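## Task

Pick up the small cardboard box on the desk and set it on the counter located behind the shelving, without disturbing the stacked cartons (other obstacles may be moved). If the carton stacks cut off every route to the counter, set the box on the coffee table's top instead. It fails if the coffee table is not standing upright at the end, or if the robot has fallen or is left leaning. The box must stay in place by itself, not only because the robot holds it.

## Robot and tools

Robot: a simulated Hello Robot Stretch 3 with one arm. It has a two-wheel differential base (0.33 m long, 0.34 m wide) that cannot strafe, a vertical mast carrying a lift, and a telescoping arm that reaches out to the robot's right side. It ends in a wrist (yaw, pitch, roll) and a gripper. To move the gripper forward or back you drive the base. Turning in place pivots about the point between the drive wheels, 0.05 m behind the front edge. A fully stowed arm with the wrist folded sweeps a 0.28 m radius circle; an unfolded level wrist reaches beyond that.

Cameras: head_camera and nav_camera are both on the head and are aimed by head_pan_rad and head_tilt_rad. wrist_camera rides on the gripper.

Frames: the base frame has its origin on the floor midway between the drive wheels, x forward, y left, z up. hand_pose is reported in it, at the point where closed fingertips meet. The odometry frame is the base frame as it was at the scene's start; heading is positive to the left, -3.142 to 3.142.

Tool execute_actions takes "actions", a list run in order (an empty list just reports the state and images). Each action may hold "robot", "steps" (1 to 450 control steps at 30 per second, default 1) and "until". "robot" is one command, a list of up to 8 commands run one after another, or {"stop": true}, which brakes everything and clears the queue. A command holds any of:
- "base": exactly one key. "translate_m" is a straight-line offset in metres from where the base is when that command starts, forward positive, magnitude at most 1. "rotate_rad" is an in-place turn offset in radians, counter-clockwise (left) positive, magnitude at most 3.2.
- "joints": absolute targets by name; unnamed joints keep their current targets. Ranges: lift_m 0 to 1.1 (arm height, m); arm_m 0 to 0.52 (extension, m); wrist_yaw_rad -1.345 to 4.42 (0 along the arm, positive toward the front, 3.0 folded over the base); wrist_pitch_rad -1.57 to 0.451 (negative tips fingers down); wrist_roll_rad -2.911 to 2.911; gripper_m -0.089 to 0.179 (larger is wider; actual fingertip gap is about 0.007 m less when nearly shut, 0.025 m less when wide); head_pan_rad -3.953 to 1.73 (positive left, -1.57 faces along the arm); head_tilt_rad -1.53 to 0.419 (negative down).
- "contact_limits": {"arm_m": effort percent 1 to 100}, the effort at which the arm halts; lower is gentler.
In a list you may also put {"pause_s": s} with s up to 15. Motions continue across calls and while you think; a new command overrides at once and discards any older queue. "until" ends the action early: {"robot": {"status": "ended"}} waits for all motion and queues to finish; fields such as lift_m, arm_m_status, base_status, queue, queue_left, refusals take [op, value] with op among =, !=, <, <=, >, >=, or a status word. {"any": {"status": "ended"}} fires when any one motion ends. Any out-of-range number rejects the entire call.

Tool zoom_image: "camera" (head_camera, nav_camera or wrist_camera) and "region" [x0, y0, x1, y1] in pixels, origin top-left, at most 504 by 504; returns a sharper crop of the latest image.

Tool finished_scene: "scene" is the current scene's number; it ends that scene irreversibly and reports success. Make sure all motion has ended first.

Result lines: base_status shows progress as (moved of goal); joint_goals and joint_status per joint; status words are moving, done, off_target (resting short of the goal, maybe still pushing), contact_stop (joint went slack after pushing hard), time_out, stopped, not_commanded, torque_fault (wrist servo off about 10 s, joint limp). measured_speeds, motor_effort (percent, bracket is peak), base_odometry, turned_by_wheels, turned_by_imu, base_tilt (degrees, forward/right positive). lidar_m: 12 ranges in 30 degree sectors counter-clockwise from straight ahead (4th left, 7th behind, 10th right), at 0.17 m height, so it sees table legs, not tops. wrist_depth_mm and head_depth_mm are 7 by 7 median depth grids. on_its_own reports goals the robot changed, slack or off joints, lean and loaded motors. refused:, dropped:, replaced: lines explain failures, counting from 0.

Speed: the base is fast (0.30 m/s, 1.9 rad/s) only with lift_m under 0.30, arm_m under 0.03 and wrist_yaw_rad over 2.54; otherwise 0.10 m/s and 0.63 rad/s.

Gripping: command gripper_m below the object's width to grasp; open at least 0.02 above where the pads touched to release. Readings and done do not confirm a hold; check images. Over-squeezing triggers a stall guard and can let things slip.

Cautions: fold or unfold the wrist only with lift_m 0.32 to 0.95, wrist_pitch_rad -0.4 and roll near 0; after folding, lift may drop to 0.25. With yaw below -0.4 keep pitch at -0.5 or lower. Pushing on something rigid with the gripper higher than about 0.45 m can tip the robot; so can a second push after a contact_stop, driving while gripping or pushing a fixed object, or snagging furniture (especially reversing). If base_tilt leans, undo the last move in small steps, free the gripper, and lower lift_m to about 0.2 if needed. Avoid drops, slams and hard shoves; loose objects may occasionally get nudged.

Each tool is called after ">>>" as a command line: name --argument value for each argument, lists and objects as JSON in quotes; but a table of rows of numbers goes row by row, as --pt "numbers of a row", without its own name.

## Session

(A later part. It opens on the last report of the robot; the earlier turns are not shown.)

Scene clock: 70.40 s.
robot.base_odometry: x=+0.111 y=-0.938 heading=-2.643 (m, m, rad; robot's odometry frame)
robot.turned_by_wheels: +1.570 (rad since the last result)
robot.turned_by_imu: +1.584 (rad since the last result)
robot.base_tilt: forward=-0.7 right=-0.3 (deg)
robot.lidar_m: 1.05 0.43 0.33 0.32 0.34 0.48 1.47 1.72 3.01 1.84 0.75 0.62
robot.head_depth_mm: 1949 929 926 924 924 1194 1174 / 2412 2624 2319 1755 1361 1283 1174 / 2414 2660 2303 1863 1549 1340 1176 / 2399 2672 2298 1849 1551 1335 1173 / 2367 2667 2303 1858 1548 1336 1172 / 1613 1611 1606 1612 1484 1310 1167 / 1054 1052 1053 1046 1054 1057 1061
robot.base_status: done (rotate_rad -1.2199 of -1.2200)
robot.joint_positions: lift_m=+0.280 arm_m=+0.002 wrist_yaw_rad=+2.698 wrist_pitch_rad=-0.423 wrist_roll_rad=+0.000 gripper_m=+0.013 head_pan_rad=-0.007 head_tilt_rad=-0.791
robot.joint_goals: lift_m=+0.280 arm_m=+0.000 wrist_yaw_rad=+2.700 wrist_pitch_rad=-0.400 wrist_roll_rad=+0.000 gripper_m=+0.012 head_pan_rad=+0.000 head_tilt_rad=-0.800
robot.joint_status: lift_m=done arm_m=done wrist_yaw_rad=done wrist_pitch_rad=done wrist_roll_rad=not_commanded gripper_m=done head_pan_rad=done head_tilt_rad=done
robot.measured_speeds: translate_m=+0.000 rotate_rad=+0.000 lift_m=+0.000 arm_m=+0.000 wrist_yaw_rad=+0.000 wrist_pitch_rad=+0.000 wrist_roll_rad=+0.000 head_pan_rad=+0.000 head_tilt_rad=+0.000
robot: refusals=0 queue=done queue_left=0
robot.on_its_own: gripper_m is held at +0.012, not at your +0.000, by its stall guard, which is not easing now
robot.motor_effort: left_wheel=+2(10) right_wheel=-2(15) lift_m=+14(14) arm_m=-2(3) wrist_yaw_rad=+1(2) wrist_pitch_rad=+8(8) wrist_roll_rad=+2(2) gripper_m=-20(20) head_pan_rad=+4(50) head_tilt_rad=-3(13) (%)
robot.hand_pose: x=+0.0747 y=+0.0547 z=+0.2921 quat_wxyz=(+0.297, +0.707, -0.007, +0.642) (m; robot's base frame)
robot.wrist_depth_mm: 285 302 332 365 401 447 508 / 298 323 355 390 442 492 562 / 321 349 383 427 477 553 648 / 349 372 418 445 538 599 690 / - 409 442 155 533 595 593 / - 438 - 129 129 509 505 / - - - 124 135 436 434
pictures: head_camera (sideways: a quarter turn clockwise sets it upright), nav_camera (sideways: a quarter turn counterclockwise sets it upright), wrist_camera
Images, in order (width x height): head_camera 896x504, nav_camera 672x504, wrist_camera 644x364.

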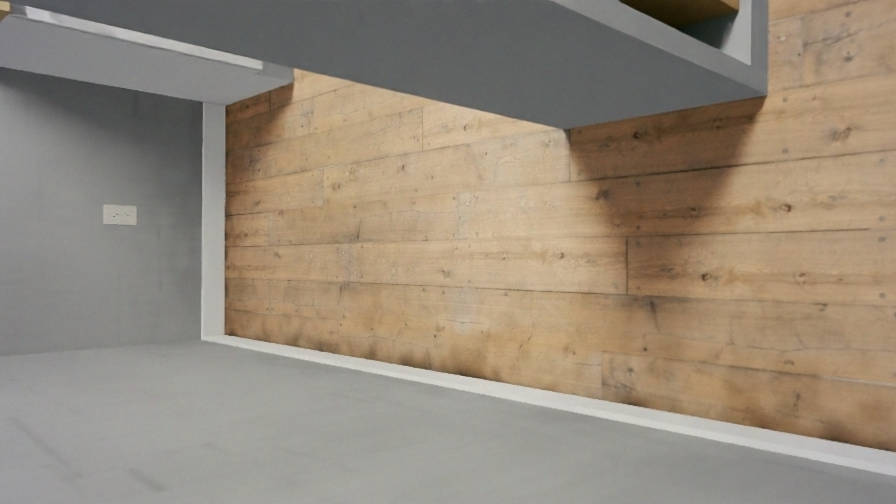

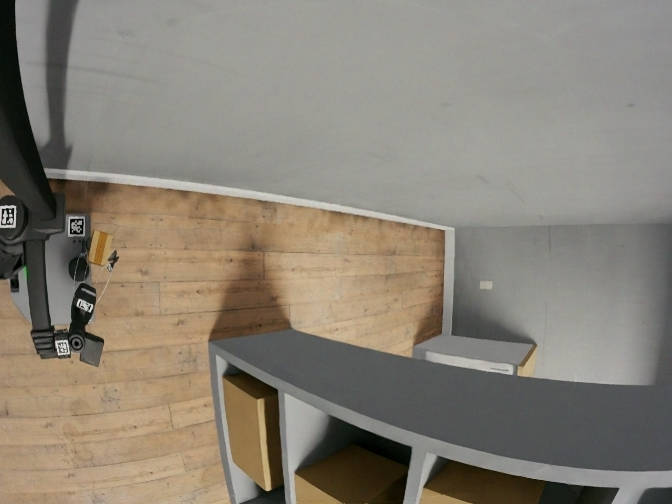

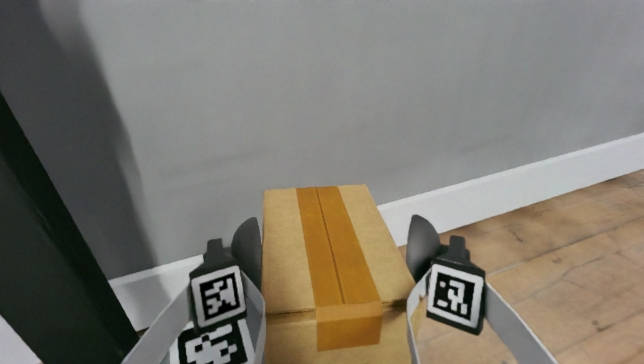

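>>> execute_actions --actions '[{"robot":[{"base":{"translate_m":1}},{"base":{"translate_m":1},"joints":{"head_pan_rad":-1.4,"head_tilt_rad":-0.6}},{"base":{"translate_m":0.2}},{"joints":{"lift_m":0.9}}],"steps":450,"until":{"robot":{"status":"ended"}}},{"steps":450,"until":{"robot":{"status":"ended"}}}]'

Scene clock: 90.30 s.
robot.base_odometry: x=-1.821 y=-1.989 heading=-2.643 (m, m, rad; robot's odometry frame)
robot.turned_by_wheels: +0.000 (rad since the last result)
robot.turned_by_imu: +0.011 (rad since the last result)
robot.base_tilt: forward=-0.7 right=-0.3 (deg)
robot.lidar_m: 0.49 0.28 0.21 0.20 0.22 0.31 1.02 1.29 1.83 0.75 0.66 0.50
robot.head_depth_mm: 2997 3275 2832 2091 1835 1507 - / 3088 1612 972 820 933 1138 - / 3118 1605 970 842 960 1083 - / 2301 1602 971 861 985 1119 - / 1540 1463 972 882 1010 1183 1302 / 1152 1205 971 904 1042 1226 1278 / 923 954 916 926 1038 1131 1174
robot.base_status: done (translate_m +0.2000 of +0.2000)
robot.joint_positions: lift_m=+0.899 arm_m=+0.002 wrist_yaw_rad=+2.698 wrist_pitch_rad=-0.423 wrist_roll_rad=+0.000 gripper_m=+0.013 head_pan_rad=-1.393 head_tilt_rad=-0.606
robot.joint_goals: lift_m=+0.900 arm_m=+0.000 wrist_yaw_rad=+2.700 wrist_pitch_rad=-0.400 wrist_roll_rad=+0.000 gripper_m=+0.012 head_pan_rad=-1.400 head_tilt_rad=-0.600
robot.joint_status: lift_m=done arm_m=done wrist_yaw_rad=done wrist_pitch_rad=done wrist_roll_rad=not_commanded gripper_m=done head_pan_rad=done head_tilt_rad=done
robot.measured_speeds: translate_m=+0.000 rotate_rad=+0.000 lift_m=+0.000 arm_m=+0.000 wrist_yaw_rad=+0.000 wrist_pitch_rad=+0.000 wrist_roll_rad=+0.000 head_pan_rad=+0.000 head_tilt_rad=+0.000
robot: refusals=0 queue=done queue_left=0
robot.on_its_own: gripper_m is held at +0.012, not at your +0.000, by its stall guard, which is not easing now
robot.motor_effort: left_wheel=+1(10) right_wheel=-1(8) lift_m=+34(34) arm_m=-2(2) wrist_yaw_rad=+1(1) wrist_pitch_rad=+8(8) wrist_roll_rad=+2(2) gripper_m=-20(20) head_pan_rad=-4(50) head_tilt_rad=+3(20) (%)
robot.hand_pose: x=+0.0747 y=+0.0547 z=+0.9110 quat_wxyz=(+0.297, +0.707, -0.007, +0.642) (m; robot's base frame)
robot.wrist_depth_mm: 194 207 226 247 271 304 346 / 207 221 241 266 294 333 380 / 220 237 262 287 325 376 418 / 239 257 282 298 369 428 445 / - 277 298 156 382 482 470 / - 306 - 129 130 568 486 / - - 382 124 135 660 504
pictures: head_camera (sideways: a quarter turn clockwise sets it upright), nav_camera (sideways: a quarter turn counterclockwise sets it upright), wrist_camera
Images, in order (width x height): head_camera 896x504, nav_camera 672x504, wrist_camera 644x364.

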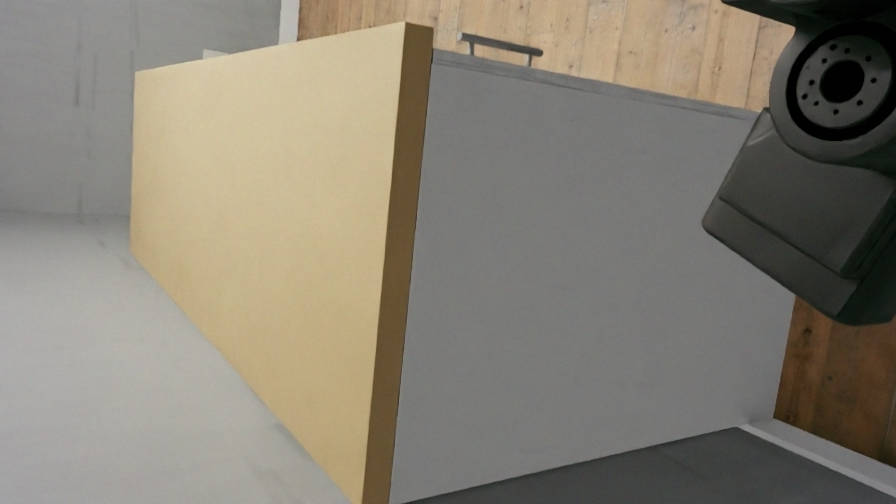

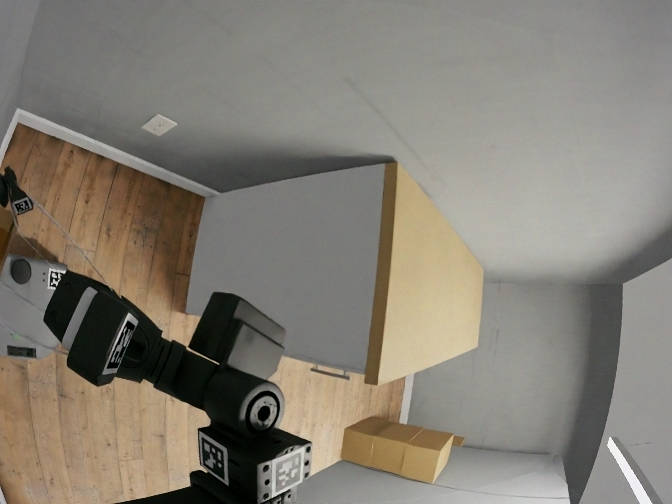

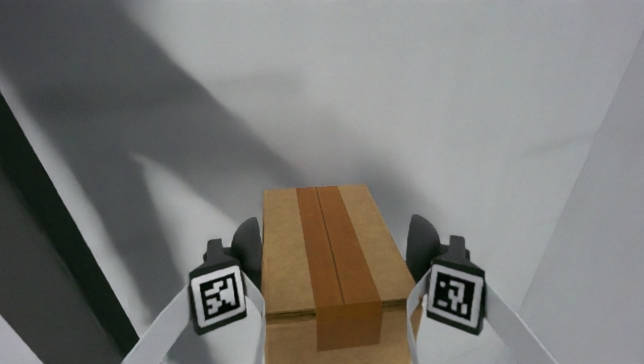

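>>> execute_actions --actions '[{"robot":[{"base":{"translate_m":0.1},"joints":{"wrist_yaw_rad":0,"lift_m":0.98,"arm_m":0.1}},{"joints":{"arm_m":0.52}},{"joints":{"lift_m":0.94}}],"steps":450,"until":{"robot":{"status":"ended"}}}]'

Scene clock: 99.17 s.
robot.base_odometry: x=-1.909 y=-2.037 heading=-2.643 (m, m, rad; robot's odometry frame)
robot.turned_by_wheels: +0.000 (rad since the last result)
robot.turned_by_imu: +0.001 (rad since the last result)
robot.base_tilt: forward=-0.6 right=-0.2 (deg)
robot.lidar_m: 0.39 0.27 0.20 0.20 0.21 0.30 1.00 1.38 0.77 0.75 0.53 0.40
robot.head_depth_mm: 3029 2220 898 810 917 1141 1276 / 3078 1969 873 825 938 1089 1238 / 3030 1602 920 847 964 1122 1247 / 1808 1601 971 866 994 1156 1268 / 1212 1255 970 888 1018 1190 1271 / 911 954 920 911 1033 1161 1214 / 731 757 785 817 853 895 940
robot.base_status: done (translate_m +0.1000 of +0.1000)
robot.joint_positions: lift_m=+0.941 arm_m=+0.520 wrist_yaw_rad=+0.001 wrist_pitch_rad=-0.422 wrist_roll_rad=+0.000 gripper_m=+0.013 head_pan_rad=-1.393 head_tilt_rad=-0.606
robot.joint_goals: lift_m=+0.940 arm_m=+0.520 wrist_yaw_rad=+0.000 wrist_pitch_rad=-0.400 wrist_roll_rad=+0.000 gripper_m=+0.012 head_pan_rad=-1.400 head_tilt_rad=-0.600
robot.joint_status: lift_m=done arm_m=done wrist_yaw_rad=done wrist_pitch_rad=done wrist_roll_rad=not_commanded gripper_m=done head_pan_rad=done head_tilt_rad=done
robot.measured_speeds: translate_m=+0.000 rotate_rad=+0.000 lift_m=+0.000 arm_m=+0.000 wrist_yaw_rad=+0.000 wrist_pitch_rad=+0.000 wrist_roll_rad=+0.000 head_pan_rad=+0.000 head_tilt_rad=+0.000
robot: refusals=0 queue=done queue_left=0
robot.on_its_own: gripper_m is held at +0.012, not at your +0.000, by its stall guard, which is not easing now
robot.motor_effort: left_wheel=+1(7) right_wheel=+0(6) lift_m=+14(33) arm_m=+2(2) wrist_yaw_rad=-1(2) wrist_pitch_rad=+8(8) wrist_roll_rad=+2(2) gripper_m=-20(21) head_pan_rad=-4(4) head_tilt_rad=+3(3) (%)
robot.hand_pose: x=-0.0213 y=-0.8886 z=+0.9522 quat_wxyz=(+0.692, +0.149, -0.691, -0.148) (m; robot's base frame)
robot.wrist_depth_mm: 421 586 933 - 984 - - / 418 532 587 568 546 575 - / 389 404 394 384 371 366 - / 307 302 297 292 290 285 276 / 250 244 241 157 233 231 226 / 205 203 - 128 129 193 192 / 177 174 167 125 136 164 165
pictures: head_camera (sideways: a quarter turn clockwise sets it upright), nav_camera (sideways: a quarter turn counterclockwise sets it upright), wrist_camera
Images, in order (width x height): head_camera 896x504, nav_camera 672x504, wrist_camera 644x364.

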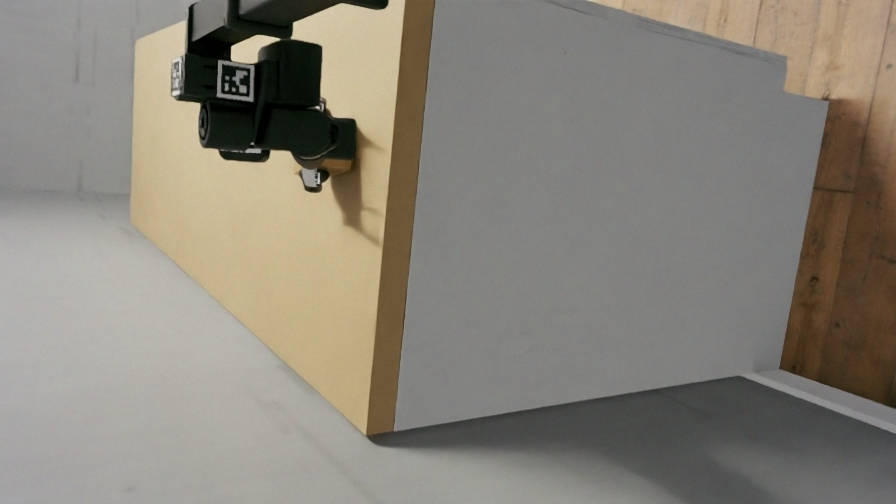

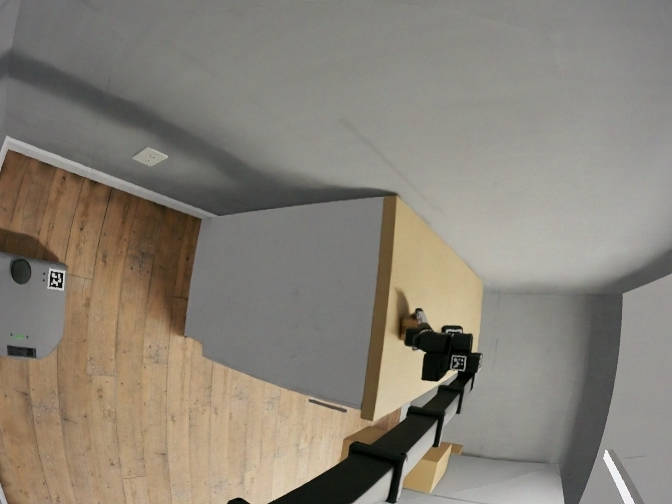

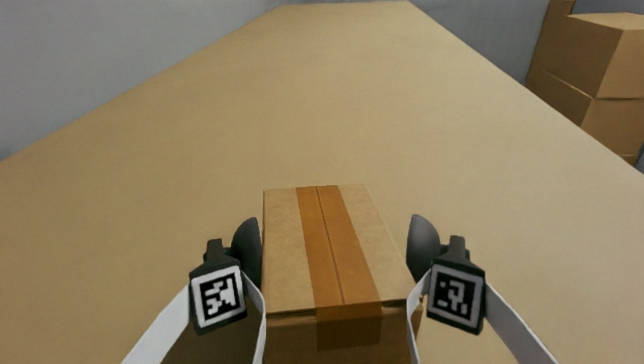

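>>> execute_actions --actions '[{"robot":[{"joints":{"lift_m":0.932}},{"joints":{"gripper_m":0.13}},{"joints":{"arm_m":0.36,"lift_m":0.96}}],"steps":450,"until":{"robot":{"status":"ended"}}}]'

Scene clock: 104.83 s.
robot.base_odometry: x=-1.909 y=-2.037 heading=-2.643 (m, m, rad; robot's odometry frame)
robot.turned_by_wheels: +0.000 (rad since the last result)
robot.turned_by_imu: +0.001 (rad since the last result)
robot.base_tilt: forward=-0.8 right=-0.3 (deg)
robot.lidar_m: 0.39 0.27 0.20 0.20 0.21 0.30 1.00 1.39 0.77 0.75 0.53 0.40
robot.head_depth_mm: 2996 2220 - 807 917 1140 1275 / 3073 1770 - 836 942 1088 1237 / 3040 1607 972 850 966 1118 1247 / 1812 1600 971 867 991 1155 1265 / 1212 1255 968 888 1020 1192 1277 / 911 953 916 910 1032 1158 1210 / 729 756 786 818 853 897 939
robot.base_status: done (translate_m +0.1000 of +0.1000)
robot.joint_positions: lift_m=+0.959 arm_m=+0.360 wrist_yaw_rad=+0.001 wrist_pitch_rad=-0.414 wrist_roll_rad=+0.000 gripper_m=+0.130 head_pan_rad=-1.393 head_tilt_rad=-0.606
robot.joint_goals: lift_m=+0.960 arm_m=+0.360 wrist_yaw_rad=+0.000 wrist_pitch_rad=-0.400 wrist_roll_rad=+0.000 gripper_m=+0.130 head_pan_rad=-1.400 head_tilt_rad=-0.600
robot.joint_status: lift_m=done arm_m=done wrist_yaw_rad=done wrist_pitch_rad=done wrist_roll_rad=not_commanded gripper_m=done head_pan_rad=done head_tilt_rad=done
robot.measured_speeds: translate_m=+0.000 rotate_rad=+0.000 lift_m=+0.000 arm_m=+0.000 wrist_yaw_rad=+0.000 wrist_pitch_rad=+0.000 wrist_roll_rad=+0.000 head_pan_rad=+0.000 head_tilt_rad=+0.000
robot: refusals=0 queue=done queue_left=0
robot.motor_effort: left_wheel=+1(1) right_wheel=+0(0) lift_m=+33(35) arm_m=-3(3) wrist_yaw_rad=-1(1) wrist_pitch_rad=+5(8) wrist_roll_rad=+2(2) gripper_m=+0(80) head_pan_rad=-4(4) head_tilt_rad=+3(2) (%)
robot.hand_pose: x=-0.0213 y=-0.7301 z=+0.9730 quat_wxyz=(+0.692, +0.146, -0.692, -0.145) (m; robot's base frame)
robot.wrist_depth_mm: 433 605 967 - - - - / 434 577 679 650 636 - - / 422 472 447 343 429 426 - / 358 346 342 288 332 325 335 / 285 280 274 270 266 271 258 / 241 241 231 226 223 - 217 / 271 272 252 244 235 228 214
pictures: head_camera (sideways: a quarter turn clockwise sets it upright), nav_camera (sideways: a quarter turn counterclockwise sets it upright), wrist_camera
Images, in order (width x height): head_camera 896x504, nav_camera 672x504, wrist_camera 644x364.

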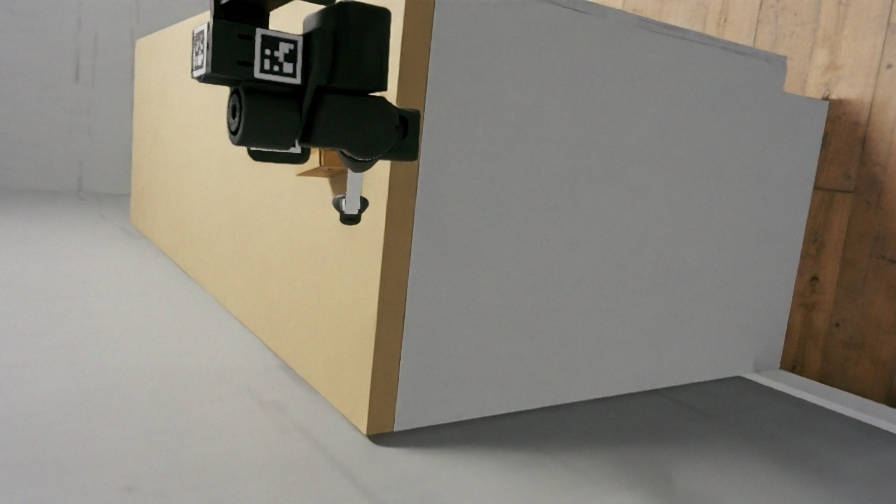

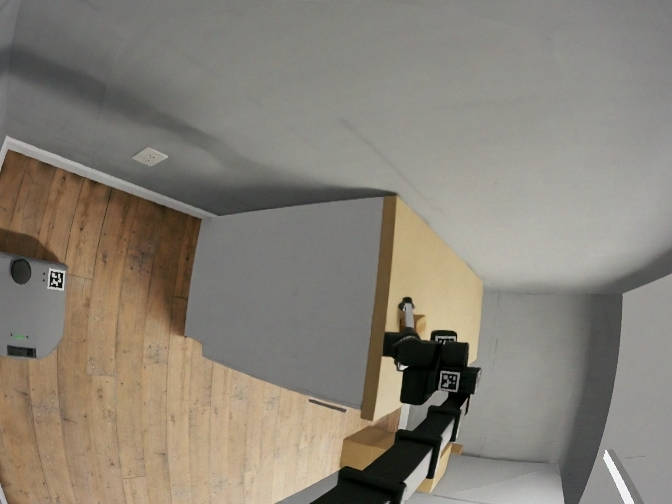

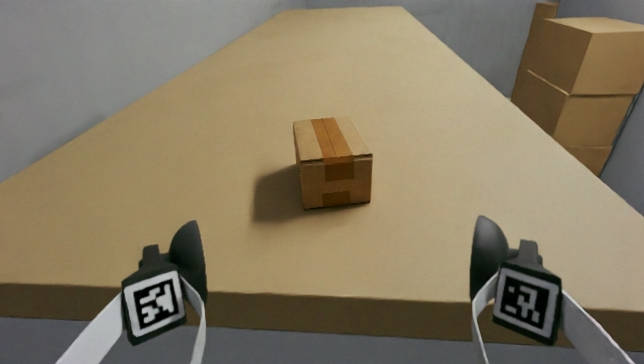

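>>> finished_scene --scene 1

The scene is finished: the task was done.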